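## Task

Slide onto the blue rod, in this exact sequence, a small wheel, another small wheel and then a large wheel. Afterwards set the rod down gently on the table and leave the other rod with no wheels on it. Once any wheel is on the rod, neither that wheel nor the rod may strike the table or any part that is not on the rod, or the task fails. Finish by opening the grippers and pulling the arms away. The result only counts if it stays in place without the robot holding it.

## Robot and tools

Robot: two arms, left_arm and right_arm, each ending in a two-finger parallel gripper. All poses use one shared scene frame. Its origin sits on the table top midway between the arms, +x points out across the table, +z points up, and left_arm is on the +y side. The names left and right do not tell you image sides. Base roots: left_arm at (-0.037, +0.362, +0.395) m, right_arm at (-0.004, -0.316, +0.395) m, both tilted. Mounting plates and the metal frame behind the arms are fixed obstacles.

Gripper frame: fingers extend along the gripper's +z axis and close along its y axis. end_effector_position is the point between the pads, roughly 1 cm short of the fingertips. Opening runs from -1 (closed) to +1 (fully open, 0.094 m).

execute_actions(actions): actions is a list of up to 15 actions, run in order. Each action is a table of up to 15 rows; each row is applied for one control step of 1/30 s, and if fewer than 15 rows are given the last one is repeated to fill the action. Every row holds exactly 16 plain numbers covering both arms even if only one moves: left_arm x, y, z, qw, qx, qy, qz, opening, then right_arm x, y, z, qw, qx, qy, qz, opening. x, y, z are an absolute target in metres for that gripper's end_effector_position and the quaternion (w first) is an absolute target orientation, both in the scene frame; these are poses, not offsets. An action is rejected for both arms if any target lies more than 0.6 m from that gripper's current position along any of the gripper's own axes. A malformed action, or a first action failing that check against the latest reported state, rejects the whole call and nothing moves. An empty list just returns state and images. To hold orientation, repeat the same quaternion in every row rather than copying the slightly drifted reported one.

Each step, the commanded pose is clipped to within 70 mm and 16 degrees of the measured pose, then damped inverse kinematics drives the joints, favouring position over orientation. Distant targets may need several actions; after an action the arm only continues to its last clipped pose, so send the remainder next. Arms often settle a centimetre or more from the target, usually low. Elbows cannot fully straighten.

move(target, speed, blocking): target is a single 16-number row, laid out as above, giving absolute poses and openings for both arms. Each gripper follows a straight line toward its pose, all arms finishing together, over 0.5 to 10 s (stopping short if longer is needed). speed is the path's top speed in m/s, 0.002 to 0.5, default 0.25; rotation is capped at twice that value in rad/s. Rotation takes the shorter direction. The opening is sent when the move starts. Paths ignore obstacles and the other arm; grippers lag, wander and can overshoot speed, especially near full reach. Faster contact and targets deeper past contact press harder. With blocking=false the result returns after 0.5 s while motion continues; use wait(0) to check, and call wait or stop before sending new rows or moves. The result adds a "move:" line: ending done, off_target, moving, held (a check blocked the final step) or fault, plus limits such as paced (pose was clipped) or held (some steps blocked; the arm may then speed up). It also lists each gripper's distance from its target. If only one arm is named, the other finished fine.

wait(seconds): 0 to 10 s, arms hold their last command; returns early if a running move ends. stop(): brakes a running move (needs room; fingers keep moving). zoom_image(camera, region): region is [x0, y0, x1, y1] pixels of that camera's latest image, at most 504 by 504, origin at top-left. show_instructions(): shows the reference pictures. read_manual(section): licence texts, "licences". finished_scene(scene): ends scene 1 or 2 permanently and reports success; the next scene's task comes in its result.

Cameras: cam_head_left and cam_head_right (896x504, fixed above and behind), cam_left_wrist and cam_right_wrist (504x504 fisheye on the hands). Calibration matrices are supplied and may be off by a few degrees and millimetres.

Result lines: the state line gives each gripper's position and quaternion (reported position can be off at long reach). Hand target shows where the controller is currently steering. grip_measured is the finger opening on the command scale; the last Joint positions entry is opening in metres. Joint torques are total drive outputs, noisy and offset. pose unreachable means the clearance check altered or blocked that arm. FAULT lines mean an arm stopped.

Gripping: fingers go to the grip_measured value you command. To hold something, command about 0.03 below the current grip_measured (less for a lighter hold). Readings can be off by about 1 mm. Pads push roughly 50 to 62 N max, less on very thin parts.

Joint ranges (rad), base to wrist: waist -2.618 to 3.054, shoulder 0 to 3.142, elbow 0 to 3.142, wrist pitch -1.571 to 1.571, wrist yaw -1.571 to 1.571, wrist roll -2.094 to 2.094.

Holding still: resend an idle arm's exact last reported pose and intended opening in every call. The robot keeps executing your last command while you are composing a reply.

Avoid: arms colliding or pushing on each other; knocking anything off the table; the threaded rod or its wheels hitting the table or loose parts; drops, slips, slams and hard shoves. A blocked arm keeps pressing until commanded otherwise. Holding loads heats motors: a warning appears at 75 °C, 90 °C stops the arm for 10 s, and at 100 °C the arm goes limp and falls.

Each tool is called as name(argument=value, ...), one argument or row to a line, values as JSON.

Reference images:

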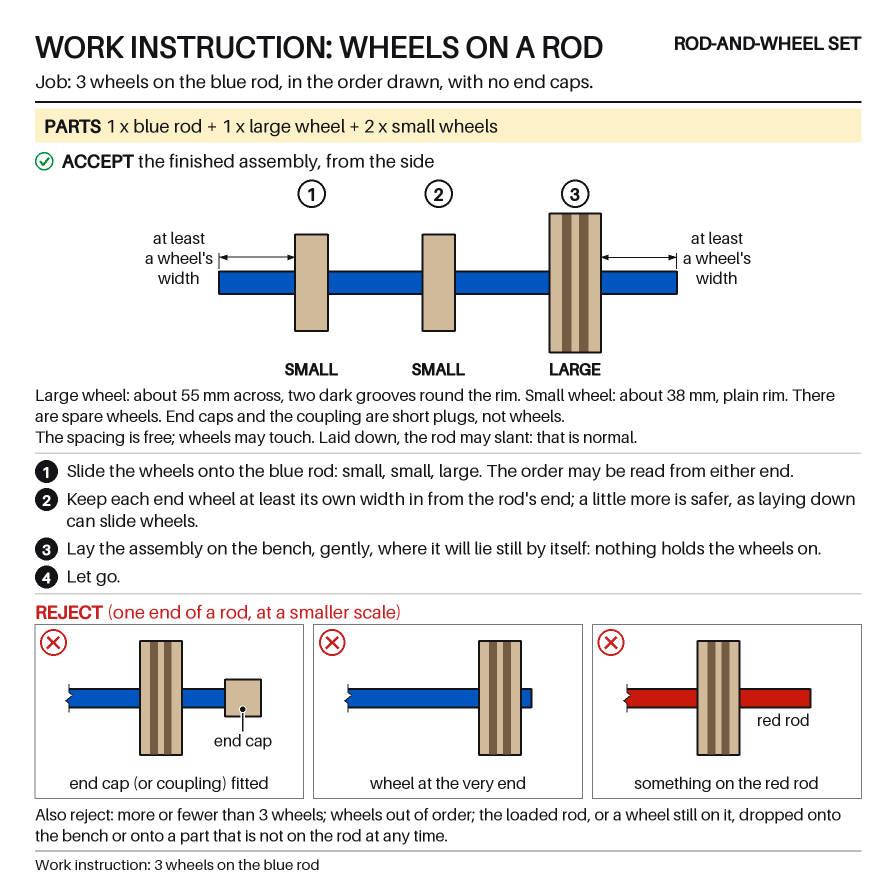

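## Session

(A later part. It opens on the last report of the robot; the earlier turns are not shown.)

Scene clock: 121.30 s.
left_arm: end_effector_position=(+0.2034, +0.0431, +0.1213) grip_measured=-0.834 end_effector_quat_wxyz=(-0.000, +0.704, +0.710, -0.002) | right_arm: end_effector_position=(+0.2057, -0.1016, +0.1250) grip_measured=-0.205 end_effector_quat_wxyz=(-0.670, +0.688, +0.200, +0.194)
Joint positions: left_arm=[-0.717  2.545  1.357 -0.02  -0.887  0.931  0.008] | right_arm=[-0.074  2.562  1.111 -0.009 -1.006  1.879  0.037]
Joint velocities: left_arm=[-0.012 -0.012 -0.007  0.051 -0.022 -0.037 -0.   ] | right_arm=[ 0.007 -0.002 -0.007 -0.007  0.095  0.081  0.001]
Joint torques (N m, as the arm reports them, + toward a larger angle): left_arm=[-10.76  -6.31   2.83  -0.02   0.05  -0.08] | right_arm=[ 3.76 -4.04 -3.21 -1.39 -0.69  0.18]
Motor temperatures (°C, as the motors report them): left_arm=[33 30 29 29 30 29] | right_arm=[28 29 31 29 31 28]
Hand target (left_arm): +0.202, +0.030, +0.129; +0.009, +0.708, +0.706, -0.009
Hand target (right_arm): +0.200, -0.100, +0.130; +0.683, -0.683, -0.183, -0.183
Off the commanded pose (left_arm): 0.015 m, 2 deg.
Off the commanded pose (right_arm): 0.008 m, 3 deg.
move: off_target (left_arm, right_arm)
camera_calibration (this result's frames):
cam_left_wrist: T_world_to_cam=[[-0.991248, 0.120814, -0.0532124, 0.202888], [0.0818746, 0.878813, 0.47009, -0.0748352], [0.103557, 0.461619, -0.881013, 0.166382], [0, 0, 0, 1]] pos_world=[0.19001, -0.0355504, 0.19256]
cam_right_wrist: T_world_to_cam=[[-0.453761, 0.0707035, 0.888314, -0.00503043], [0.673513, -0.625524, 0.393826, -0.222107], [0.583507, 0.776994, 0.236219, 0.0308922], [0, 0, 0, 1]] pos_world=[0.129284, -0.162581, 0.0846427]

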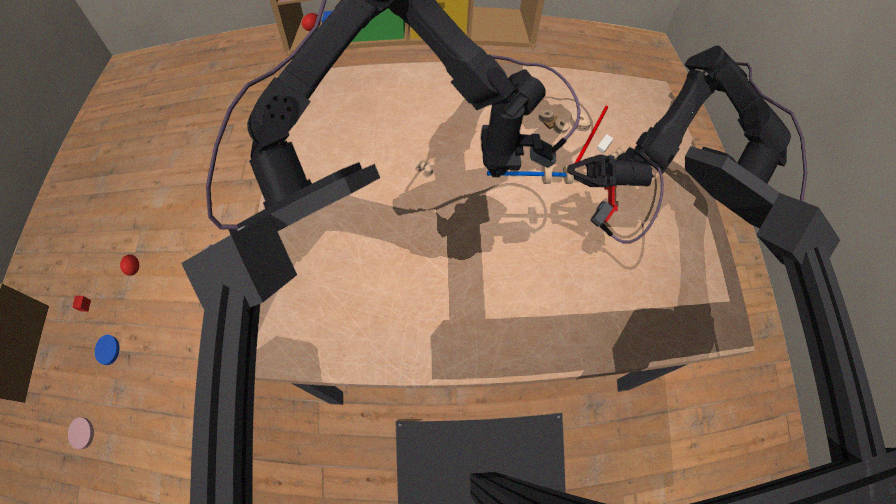

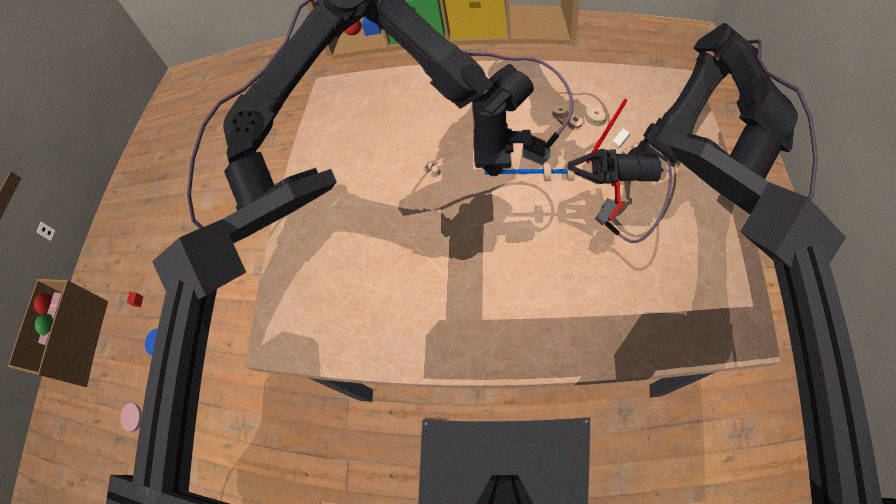

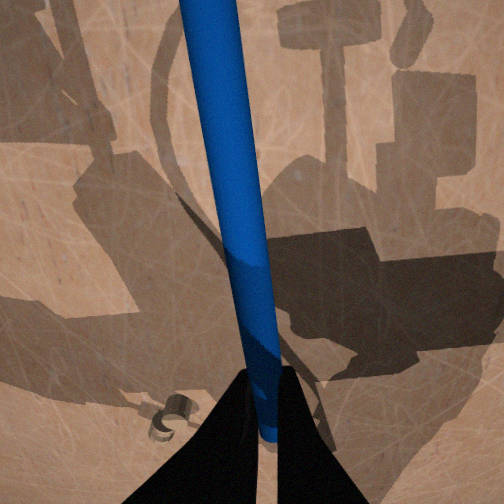

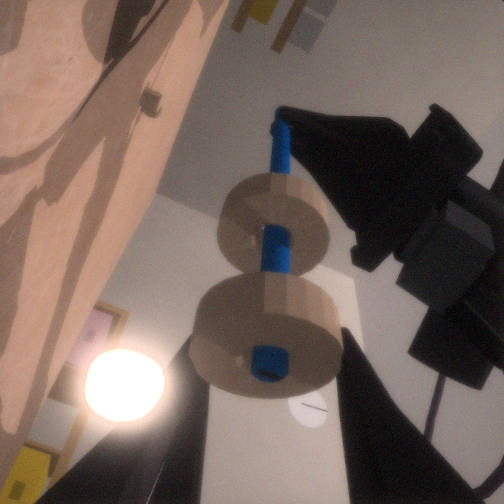

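move(
  target=[0.202,-0.017,0.127,0.009,0.7083,0.7059,-0.009,-0.88, 0.20,-0.10,0.13,0.683,-0.683,-0.183,-0.183,-0.24],
  speed=0.025,
)

move(
  target=[0.202,-0.017,0.127,0.009,0.7083,0.7059,-0.009,-0.88, 0.20,-0.10,0.13,0.683,-0.683,-0.183,-0.183,0.0],
  speed=0.025,
)

move(
  target=[0.202,0.085,0.127,0.009,0.7083,0.7059,-0.009,-0.88, 0.20,-0.10,0.13,0.683,-0.683,-0.183,-0.183,0.0],
  speed=0.05,
)

move(
  target=[0.202,0.085,0.127,0.009,0.7083,0.7059,-0.009,-0.88, 0.31,-0.27,0.16,0,0,1,0,0.45],
  speed=0.3,
)

Scene clock: 124.23 s.
left_arm: end_effector_position=(+0.2030, -0.0052, +0.1192) grip_measured=-0.834 end_effector_quat_wxyz=(+0.000, +0.704, +0.710, -0.006) | right_arm: end_effector_position=(+0.2053, -0.1016, +0.1245) grip_measured=-0.205 end_effector_quat_wxyz=(-0.669, +0.689, +0.202, +0.193)
Joint positions: left_arm=[-0.767  2.697  1.619 -0.185 -0.896  0.858  0.008] | right_arm=[-0.074  2.562  1.111 -0.009 -1.002  1.879  0.037]
Joint velocities: left_arm=[-0.027  0.022  0.007 -0.051  0.022 -0.022  0.   ] | right_arm=[-0.002 -0.002 -0.002 -0.022 -0.022 -0.051 -0.002]
Joint torques (N m, as the arm reports them, + toward a larger angle): left_arm=[-11.74  -6.86   3.46  -0.07  -0.02  -0.03] | right_arm=[ 3.66 -4.03 -3.46 -1.44 -0.77  0.13]
Motor temperatures (°C, as the motors report them): left_arm=[33 30 29 29 30 29] | right_arm=[28 29 31 29 31 28]
Hand target (left_arm): +0.201, -0.017, +0.128; +0.010, +0.708, +0.706, -0.009
Hand target (right_arm): +0.200, -0.100, +0.130; +0.683, -0.683, -0.183, -0.183
Off the commanded pose (left_arm): 0.014 m, 1 deg.
Off the commanded pose (right_arm): 0.008 m, 3 deg.
move: off_target (left_arm, right_arm)
camera_calibration (this result's frames):
cam_left_wrist: T_world_to_cam=[[-0.991391, 0.120938, -0.0501703, 0.207845], [0.0840916, 0.88183, 0.464008, -0.0310425], [0.100358, 0.455795, -0.884409, 0.187885], [0, 0, 0, 1]] pos_world=[0.189811, -0.0833994, 0.190999]
cam_right_wrist: T_world_to_cam=[[-0.453879, 0.0721897, 0.888134, -0.00456691], [0.675067, -0.622719, 0.395608, -0.221873], [0.581617, 0.779108, 0.233906, 0.0321735], [0, 0, 0, 1]] pos_world=[0.128994, -0.162902, 0.0843054]

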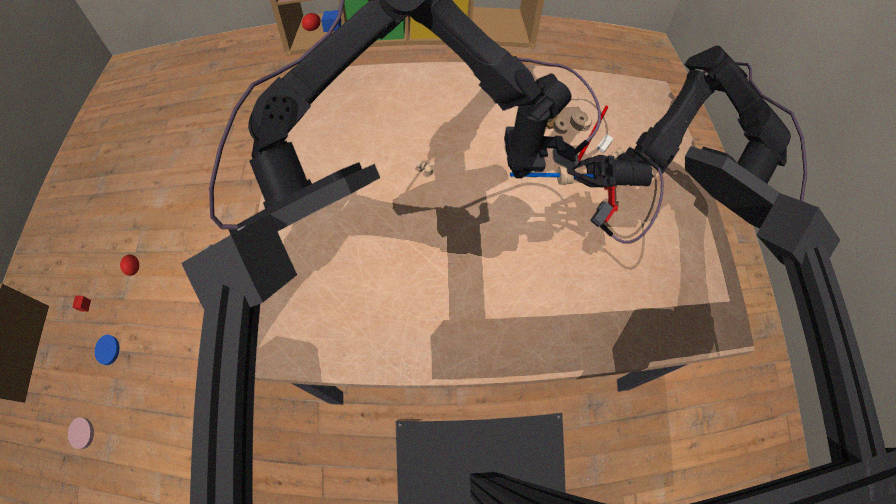

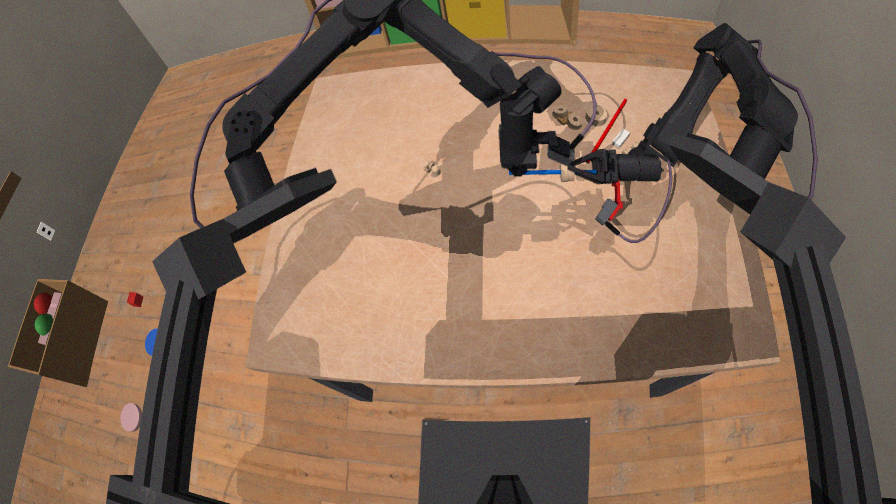

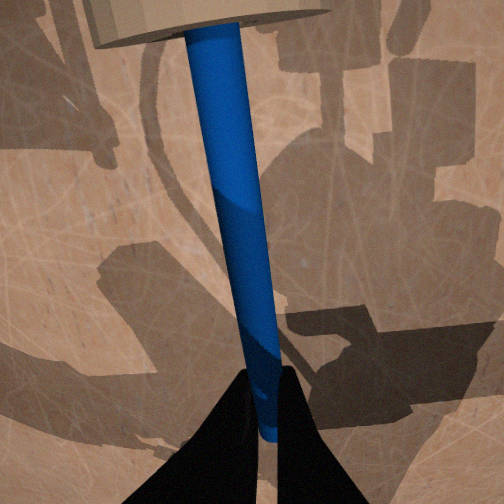

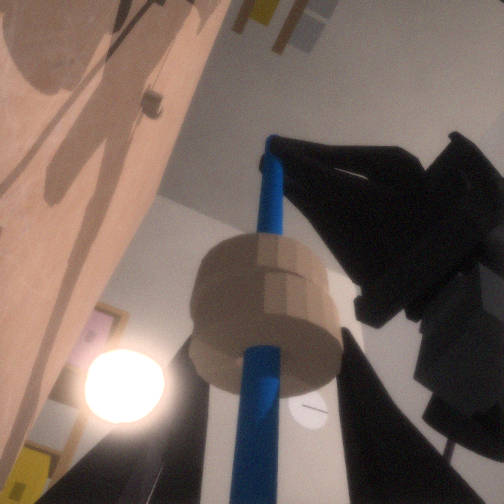

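Scene clock: 125.53 s.
left_arm: end_effector_position=(+0.2024, -0.0035, +0.1184) grip_measured=-0.834 end_effector_quat_wxyz=(-0.002, +0.705, +0.709, -0.005) | right_arm: end_effector_position=(+0.2058, -0.1016, +0.1250) grip_measured=-0.002 end_effector_quat_wxyz=(-0.670, +0.688, +0.200, +0.194)
Joint positions: left_arm=[-0.765  2.697  1.619 -0.192 -0.897  0.858  0.008] | right_arm=[-0.074  2.562  1.111 -0.009 -1.006  1.879  0.047]
Joint velocities: left_arm=[-0.017 -0.022 -0.017  0.037  0.037 -0.037  0.   ] | right_arm=[-0.012 -0.002 -0.012  0.007 -0.007 -0.037 -0.001]
Joint torques (N m, as the arm reports them, + toward a larger angle): left_arm=[-11.7   -6.83   3.68  -0.02   0.    -0.06] | right_arm=[ 3.78 -4.04 -3.61 -1.4  -0.69  0.11]
Motor temperatures (°C, as the motors report them): left_arm=[33 30 29 29 30 29] | right_arm=[28 29 31 29 31 28]
Hand target (left_arm): +0.202, -0.017, +0.127; +0.009, +0.708, +0.706, -0.009
Hand target (right_arm): +0.200, -0.100, +0.130; +0.683, -0.683, -0.183, -0.183
Off the commanded pose (left_arm): 0.016 m, 1 deg.
Off the commanded pose (right_arm): 0.008 m, 3 deg.
move: off_target (left_arm, right_arm)
camera_calibration (this result's frames):
cam_left_wrist: T_world_to_cam=[[-0.991093, 0.124906, -0.0461917, 0.206539], [0.0890042, 0.879268, 0.467937, -0.033539], [0.0990633, 0.459658, -0.882554, 0.186537], [0, 0, 0, 1]] pos_world=[0.189206, -0.0820513, 0.189863]
cam_right_wrist: T_world_to_cam=[[-0.45341, 0.07056, 0.888505, -0.00516768], [0.673501, -0.625811, 0.393391, -0.222128], [0.583794, 0.776776, 0.236227, 0.0307711], [0, 0, 0, 1]] pos_world=[0.129296, -0.162548, 0.0847057]

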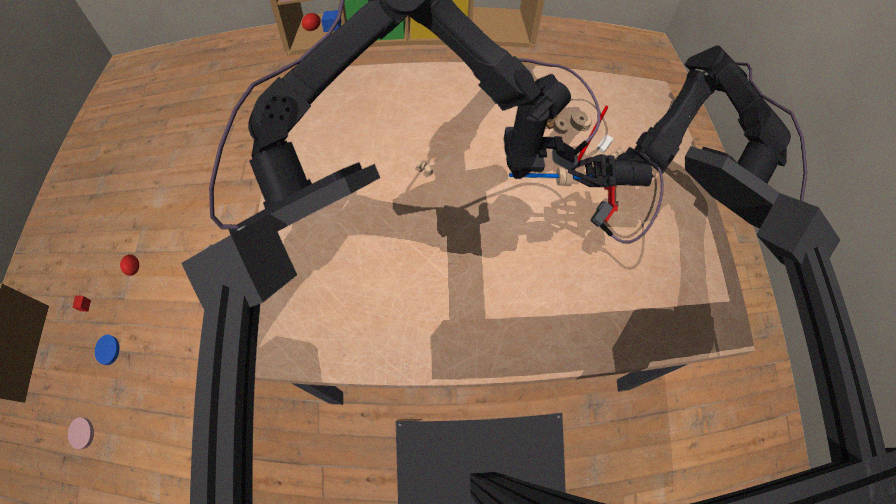

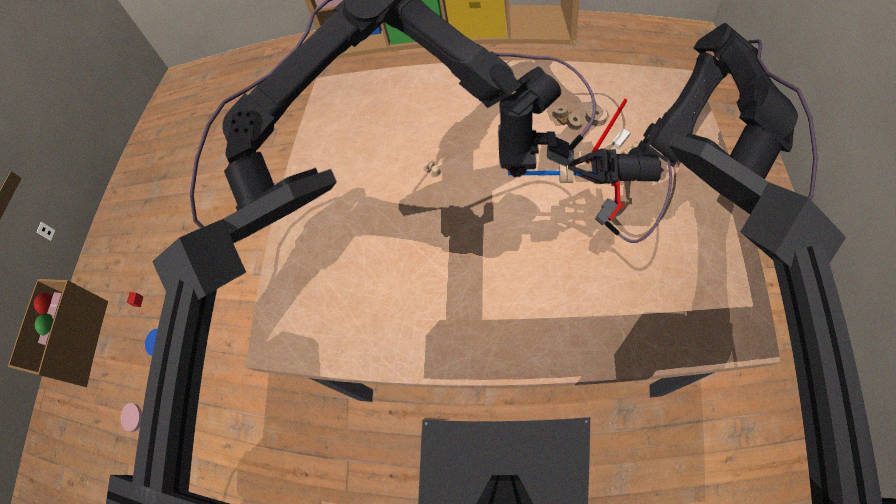

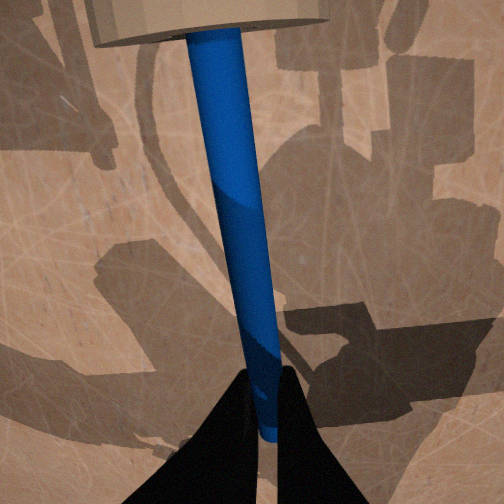

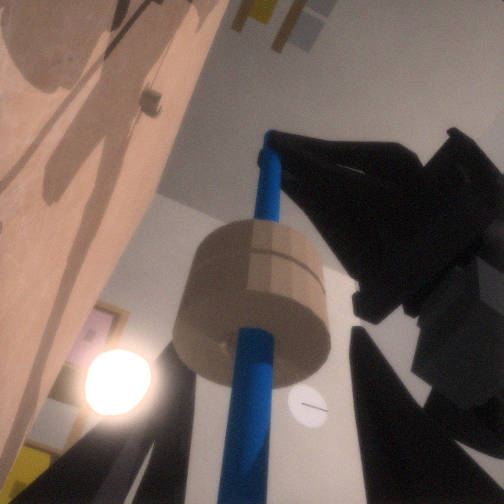

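Scene clock: 127.73 s.
left_arm: end_effector_position=(+0.2040, +0.0878, +0.1201) grip_measured=-0.834 end_effector_quat_wxyz=(-0.001, +0.706, +0.708, +0.001) | right_arm: end_effector_position=(+0.2058, -0.1016, +0.1250) grip_measured=-0.002 end_effector_quat_wxyz=(-0.670, +0.688, +0.200, +0.194)
Joint positions: left_arm=[-0.656  2.423  1.151  0.134 -0.87   1.027  0.008] | right_arm=[-0.074  2.562  1.111 -0.009 -1.006  1.879  0.047]
Joint velocities: left_arm=[ 0.007 -0.007 -0.022  0.066 -0.022 -0.007 -0.   ] | right_arm=[ 0.007  0.007 -0.012  0.051  0.007 -0.081 -0.001]
Joint torques (N m, as the arm reports them, + toward a larger angle): left_arm=[-8.6  -8.16 -1.06  0.21  0.11  0.07] | right_arm=[ 3.52 -4.07 -3.56 -1.41 -0.65  0.15]
Motor temperatures (°C, as the motors report them): left_arm=[33 30 29 29 30 29] | right_arm=[28 29 31 29 31 28]
Hand target (left_arm): +0.203, +0.085, +0.126; +0.008, +0.708, +0.706, -0.009
Hand target (right_arm): +0.200, -0.100, +0.130; +0.683, -0.683, -0.183, -0.183
Off the commanded pose (left_arm): 0.008 m, 2 deg.
Off the commanded pose (right_arm): 0.008 m, 3 deg.
move: off_target (right_arm)
camera_calibration (this result's frames):
cam_left_wrist: T_world_to_cam=[[-0.99027, 0.127188, -0.0564629, 0.1976], [0.0854859, 0.87617, 0.474361, -0.114615], [0.109804, 0.464918, -0.878518, 0.142798], [0, 0, 0, 1]] pos_world=[0.189795, 0.0089004, 0.190977]
cam_right_wrist: T_world_to_cam=[[-0.45375, 0.0705548, 0.888332, -0.00507672], [0.673358, -0.625804, 0.393647, -0.22213], [0.583696, 0.776782, 0.23645, 0.030764], [0, 0, 0, 1]] pos_world=[0.129313, -0.162549, 0.0846765]

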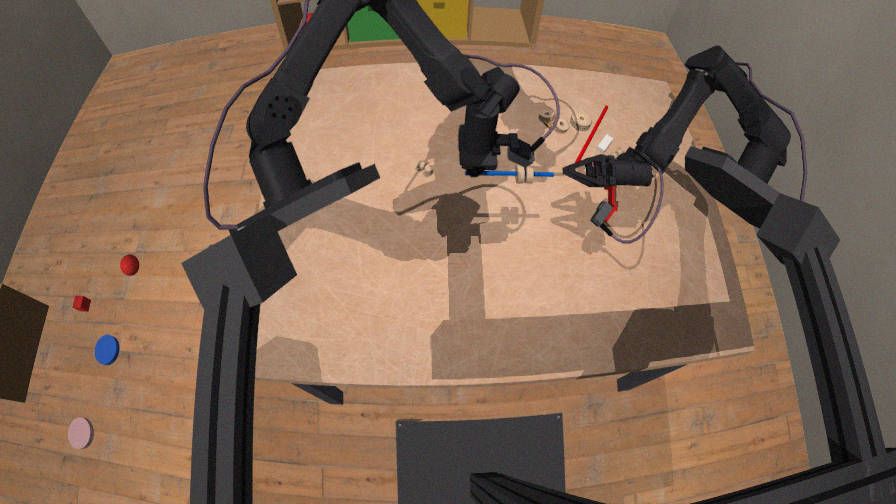

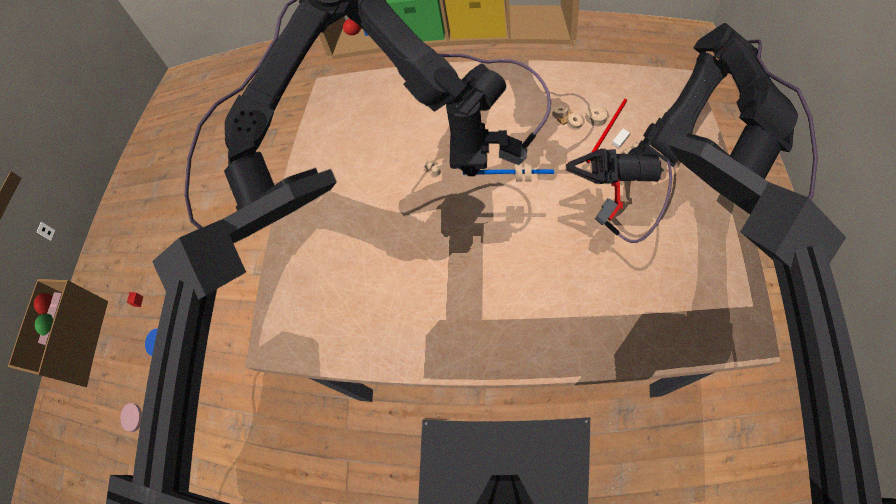

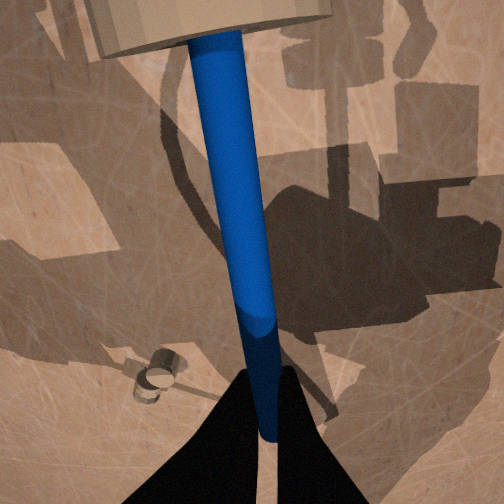

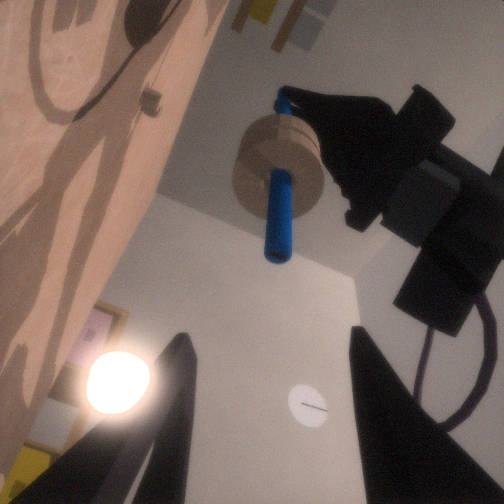

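Scene clock: 133.07 s.
left_arm: end_effector_position=(+0.2056, +0.0906, +0.1174) grip_measured=-0.834 end_effector_quat_wxyz=(-0.003, +0.702, +0.712, +0.003) | right_arm: end_effector_position=(+0.3072, -0.2709, +0.1501) grip_measured=+0.448 end_effector_quat_wxyz=(-0.018, -0.006, +1.000, -0.002)
Joint positions: left_arm=[-0.646  2.423  1.151  0.14  -0.87   1.027  0.008] | right_arm=[ 0.346  1.811  0.758  0.133  0.705 -0.016  0.068]
Joint velocities: left_arm=[-0.012 -0.007 -0.007 -0.066 -0.007  0.007  0.   ] | right_arm=[-0.007  0.002 -0.012 -0.022 -0.037 -0.022 -0.001]
Joint torques (N m, as the arm reports them, + toward a larger angle): left_arm=[-9.48 -8.28 -1.65  0.21  0.13  0.06] | right_arm=[ 5.1  -7.2  -0.44 -0.03  0.09  0.01]
Motor temperatures (°C, as the motors report them): left_arm=[33 30 29 29 30 29] | right_arm=[29 29 31 29 31 28]
Hand target (left_arm): +0.202, +0.085, +0.127; +0.008, +0.708, +0.706, -0.009
Hand target (right_arm): +0.311, -0.270, +0.156; -0.006, -0.006, +1.000, -0.002
Off the commanded pose (left_arm): 0.012 m, 2 deg.
Off the commanded pose (right_arm): 0.010 m, 2 deg.
move: off_target (left_arm)
camera_calibration (this result's frames):
cam_left_wrist: T_world_to_cam=[[-0.991511, 0.117348, -0.0559871, 0.199742], [0.0764289, 0.874387, 0.479172, -0.114424], [0.105184, 0.470826, -0.875934, 0.139042], [0, 0, 0, 1]] pos_world=[0.192167, 0.0111468, 0.187803]
cam_right_wrist: T_world_to_cam=[[-0.0840385, -0.995703, -0.0388904, -0.232632], [-0.746794, 0.0370948, 0.664021, 0.168984], [-0.659725, 0.0848464, -0.746702, 0.439248], [0, 0, 0, 1]] pos_world=[0.396429, -0.27517, 0.206731]

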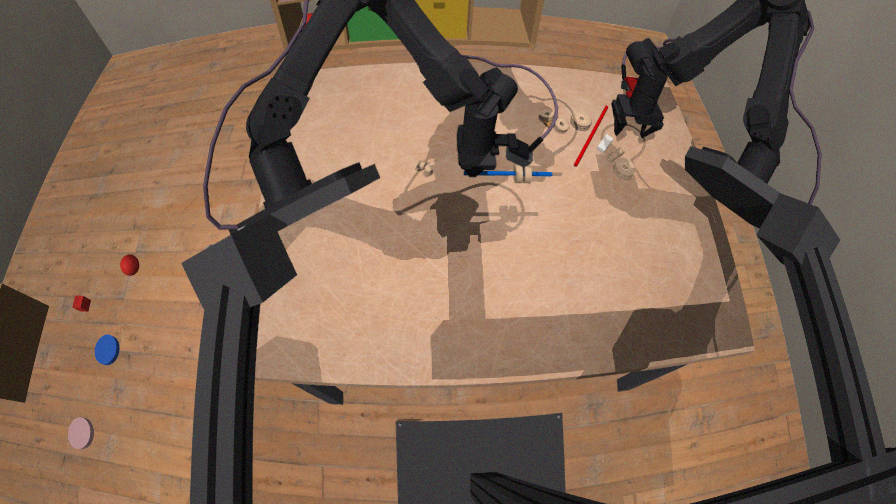

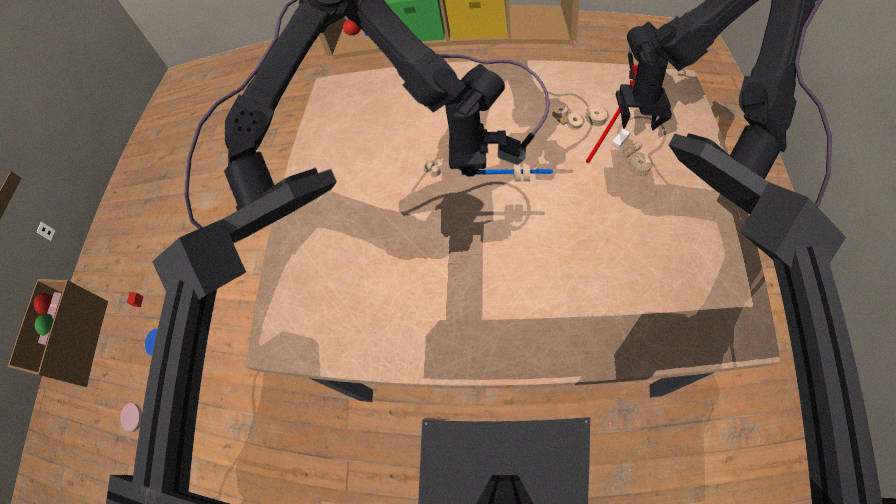

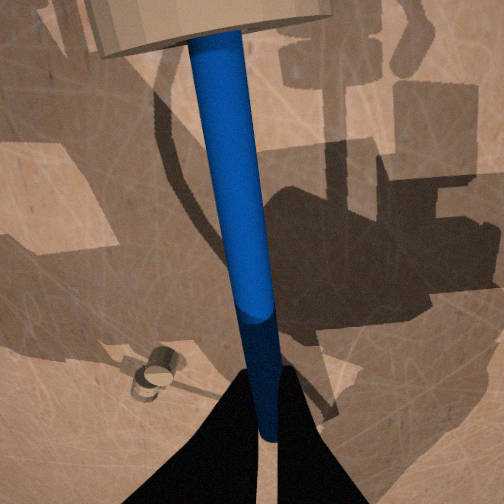

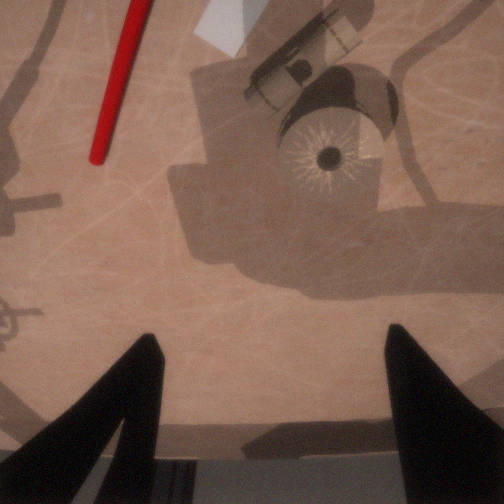

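move(
  target=[0.202,0.085,0.127,0.009,0.7083,0.7059,-0.009,-0.88, 0.299,-0.297,0.04,0,0,1,0,0.45],
  speed=0.15,
)

Scene clock: 134.57 s.
left_arm: end_effector_position=(+0.2060, +0.0925, +0.1157) grip_measured=-0.834 end_effector_quat_wxyz=(-0.005, +0.701, +0.713, +0.003) | right_arm: end_effector_position=(+0.2909, -0.2990, +0.0442) grip_measured=+0.448 end_effector_quat_wxyz=(-0.013, -0.001, +1.000, -0.003)
Joint positions: left_arm=[-0.64   2.423  1.151  0.141 -0.87   1.027  0.008] | right_arm=[ 0.077  2.126  0.847  0.513  0.524 -0.258  0.068]
Joint velocities: left_arm=[-0.012 -0.012  0.012  0.037  0.081  0.051 -0.   ] | right_arm=[-0.002  0.007  0.002 -0.037 -0.081 -0.037  0.   ]
Joint torques (N m, as the arm reports them, + toward a larger angle): left_arm=[-10.02  -8.35  -1.67   0.2    0.14   0.06] | right_arm=[ 3.98 -5.83  0.68  0.11 -0.11 -0.05]
Motor temperatures (°C, as the motors report them): left_arm=[33 30 29 29 30 29] | right_arm=[29 29 31 29 31 28]
Hand target (left_arm): +0.202, +0.085, +0.127; +0.009, +0.708, +0.706, -0.009
Hand target (right_arm): +0.299, -0.295, +0.041; -0.001, +0.001, +1.000, +0.001
Off the commanded pose (left_arm): 0.014 m, 2 deg.
Off the commanded pose (right_arm): 0.009 m, 2 deg.
move: off_target (left_arm)
camera_calibration (this result's frames):
cam_left_wrist: T_world_to_cam=[[-0.992126, 0.113134, -0.0537275, 0.200147], [0.0734297, 0.872955, 0.482241, -0.114907], [0.10146, 0.474499, -0.874389, 0.13681], [0, 0, 0, 1]] pos_world=[0.193128, 0.0127489, 0.185792]
cam_right_wrist: T_world_to_cam=[[-0.0935655, -0.994876, -0.0383088, -0.263037], [-0.752554, 0.045479, 0.656958, 0.232674], [-0.651849, 0.090298, -0.752954, 0.351373], [0, 0, 0, 1]] pos_world=[0.379531, -0.303999, 0.101634]

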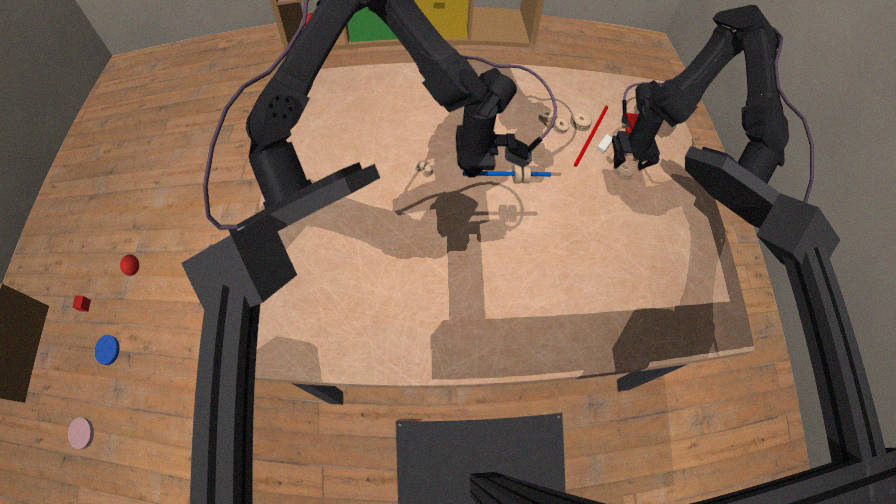

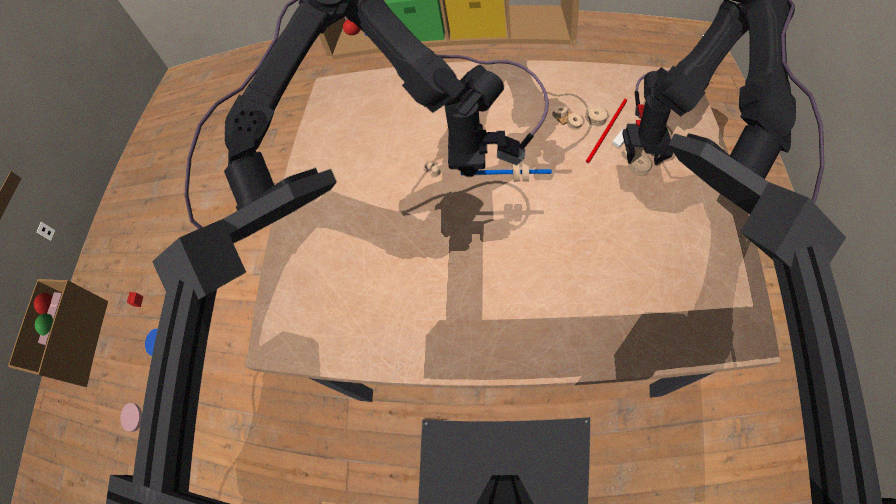

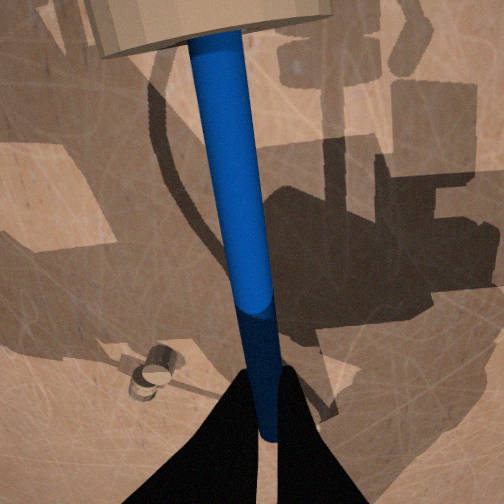

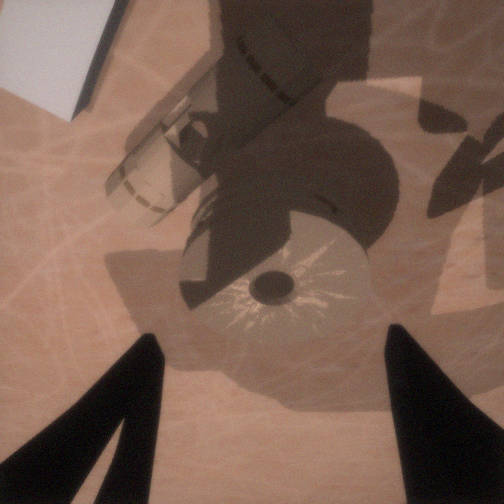

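move(
  target=[0.202,0.085,0.127,0.009,0.7083,0.7059,-0.009,-0.88, 0.301,-0.296,0.010,0,0,1,0,0.45],
  speed=0.03,
)

move(
  target=[0.202,0.085,0.127,0.009,0.7083,0.7059,-0.009,-0.88, 0.301,-0.296,0.010,0,0,1,0,0.12],
  speed=0.03,
)

Scene clock: 136.20 s.
left_arm: end_effector_position=(+0.2058, +0.0912, +0.1168) grip_measured=-0.834 end_effector_quat_wxyz=(-0.003, +0.702, +0.713, +0.003) | right_arm: end_effector_position=(+0.2959, -0.2973, +0.0144) grip_measured=+0.448 end_effector_quat_wxyz=(-0.009, -0.002, +1.000, -0.003)
Joint positions: left_arm=[-0.644  2.423  1.151  0.141 -0.87   1.027  0.008] | right_arm=[ 0.042  2.233  0.945  0.544  0.496 -0.292  0.068]
Joint velocities: left_arm=[ 0.017 -0.007 -0.012 -0.022  0.037  0.022  0.   ] | right_arm=[-0.007  0.007 -0.002  0.051  0.051  0.051 -0.   ]
Joint torques (N m, as the arm reports them, + toward a larger angle): left_arm=[-9.7  -8.3  -1.68  0.2   0.14  0.06] | right_arm=[ 3.81 -5.39  0.34  0.11 -0.08 -0.07]
Motor temperatures (°C, as the motors report them): left_arm=[33 30 29 29 30 29] | right_arm=[29 29 30 29 31 28]
Hand target (left_arm): +0.202, +0.085, +0.127; +0.009, +0.708, +0.706, -0.009
Hand target (right_arm): +0.301, -0.296, +0.010; -0.000, +0.000, +1.000, -0.000
Off the commanded pose (left_arm): 0.013 m, 2 deg.
Off the commanded pose (right_arm): 0.007 m, 1 deg.
move: off_target (left_arm)
camera_calibration (this result's frames):
cam_left_wrist: T_world_to_cam=[[-0.991803, 0.115185, -0.0553157, 0.200056], [0.0747822, 0.874263, 0.479658, -0.11432], [0.10361, 0.47159, -0.87571, 0.138409], [0, 0, 0, 1]] pos_world=[0.192624, 0.0116305, 0.187107]
cam_right_wrist: T_world_to_cam=[[-0.0912127, -0.995033, -0.0398614, -0.262818], [-0.757997, 0.0434123, 0.650812, 0.257038], [-0.645849, 0.0895771, -0.758192, 0.330158], [0, 0, 0, 1]] pos_world=[0.384094, -0.302246, 0.0725634]

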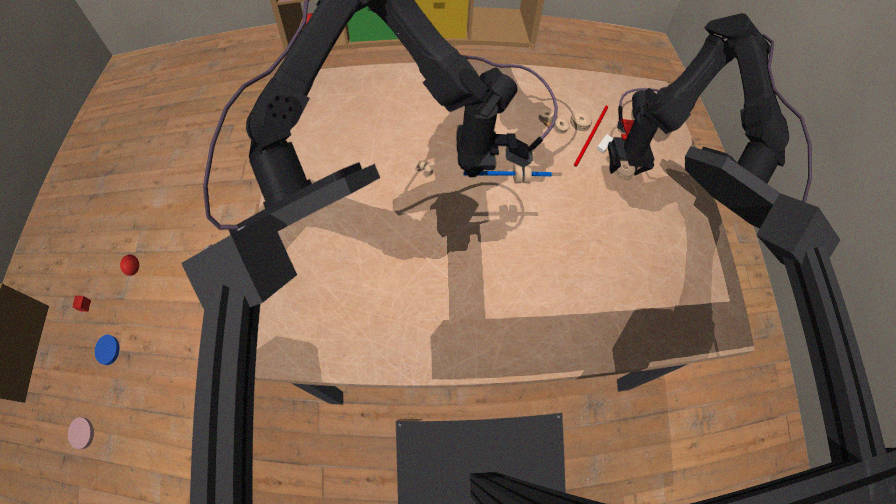

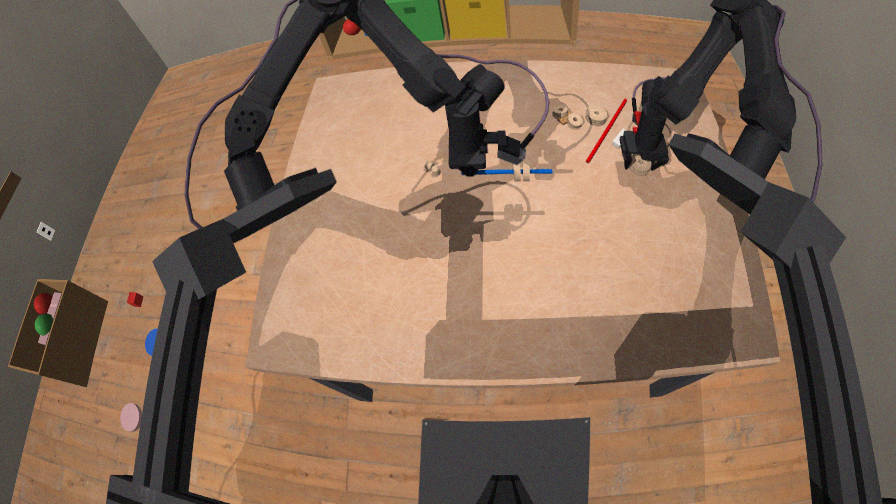

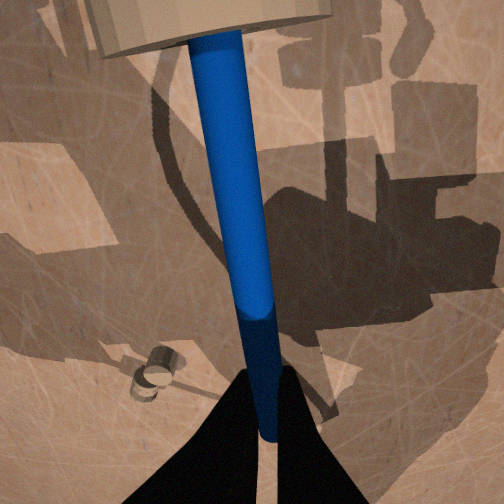

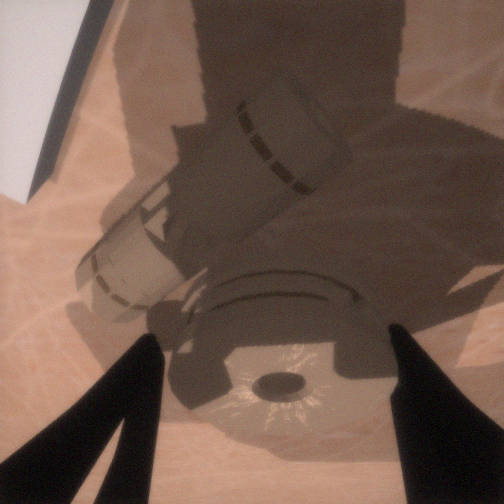

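Scene clock: 137.13 s.
left_arm: end_effector_position=(+0.2058, +0.0913, +0.1166) grip_measured=-0.834 end_effector_quat_wxyz=(-0.003, +0.701, +0.713, +0.003) | right_arm: end_effector_position=(+0.2963, -0.2972, +0.0144) grip_measured=+0.179 end_effector_quat_wxyz=(-0.008, -0.002, +1.000, -0.002)
Joint positions: left_arm=[-0.644  2.423  1.151  0.141 -0.87   1.027  0.008] | right_arm=[ 0.042  2.233  0.945  0.545  0.495 -0.294  0.055]
Joint velocities: left_arm=[-0.002 -0.017  0.007  0.037 -0.022  0.051 -0.001] | right_arm=[-0.012  0.017 -0.002  0.007 -0.007 -0.007 -0.   ]
Joint torques (N m, as the arm reports them, + toward a larger angle): left_arm=[-9.74 -8.24 -1.66  0.2   0.12  0.05] | right_arm=[ 3.83 -5.59  0.44  0.17 -0.07 -0.07]
Motor temperatures (°C, as the motors report them): left_arm=[33 30 29 29 30 29] | right_arm=[29 29 30 29 31 28]
Hand target (left_arm): +0.202, +0.085, +0.127; +0.009, +0.708, +0.706, -0.009
Hand target (right_arm): +0.301, -0.296, +0.010; -0.000, -0.000, +1.000, -0.000
Off the commanded pose (left_arm): 0.013 m, 2 deg.
Off the commanded pose (right_arm): 0.007 m, 1 deg.
move: off_target (left_arm)
camera_calibration (this result's frames):
cam_left_wrist: T_world_to_cam=[[-0.991836, 0.114978, -0.0551414, 0.200061], [0.0746557, 0.874148, 0.479887, -0.114374], [0.103378, 0.471852, -0.875596, 0.13826], [0, 0, 0, 1]] pos_world=[0.192673, 0.0117386, 0.186978]
cam_right_wrist: T_world_to_cam=[[-0.0895974, -0.995144, -0.0407448, -0.263185], [-0.759107, 0.0417479, 0.649626, 0.257186], [-0.644771, 0.0891345, -0.759161, 0.329959], [0, 0, 0, 1]] pos_world=[0.384398, -0.302055, 0.0726938]

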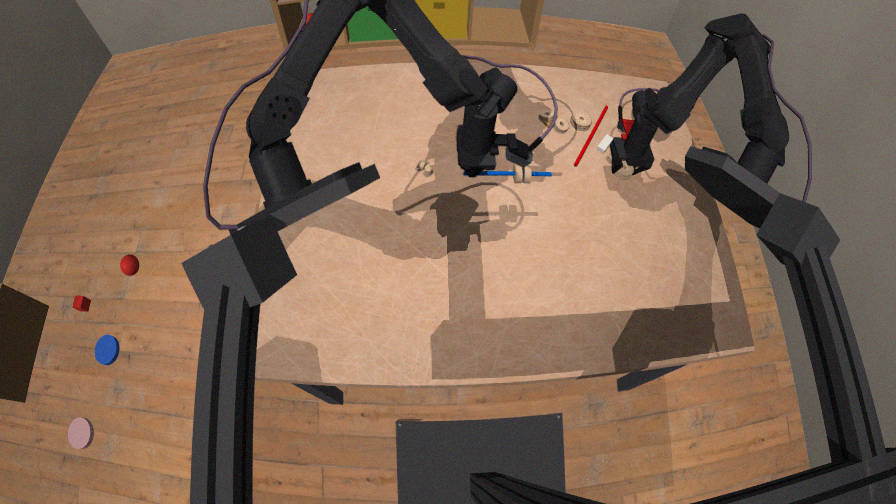

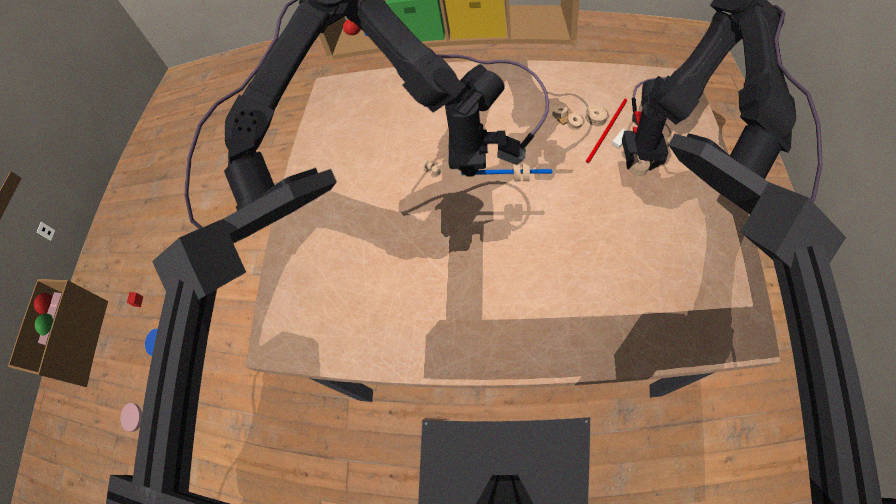

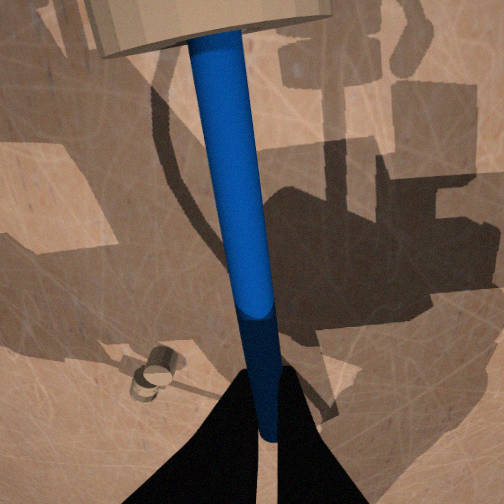

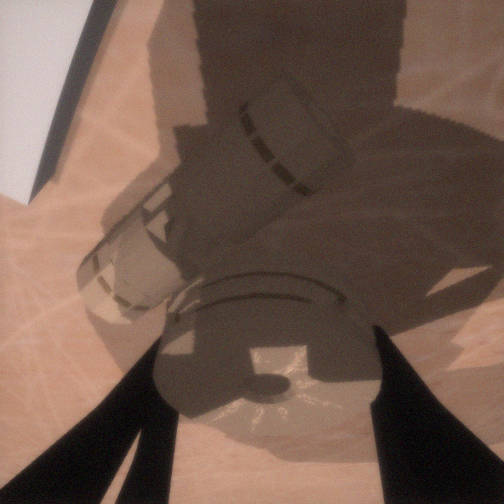

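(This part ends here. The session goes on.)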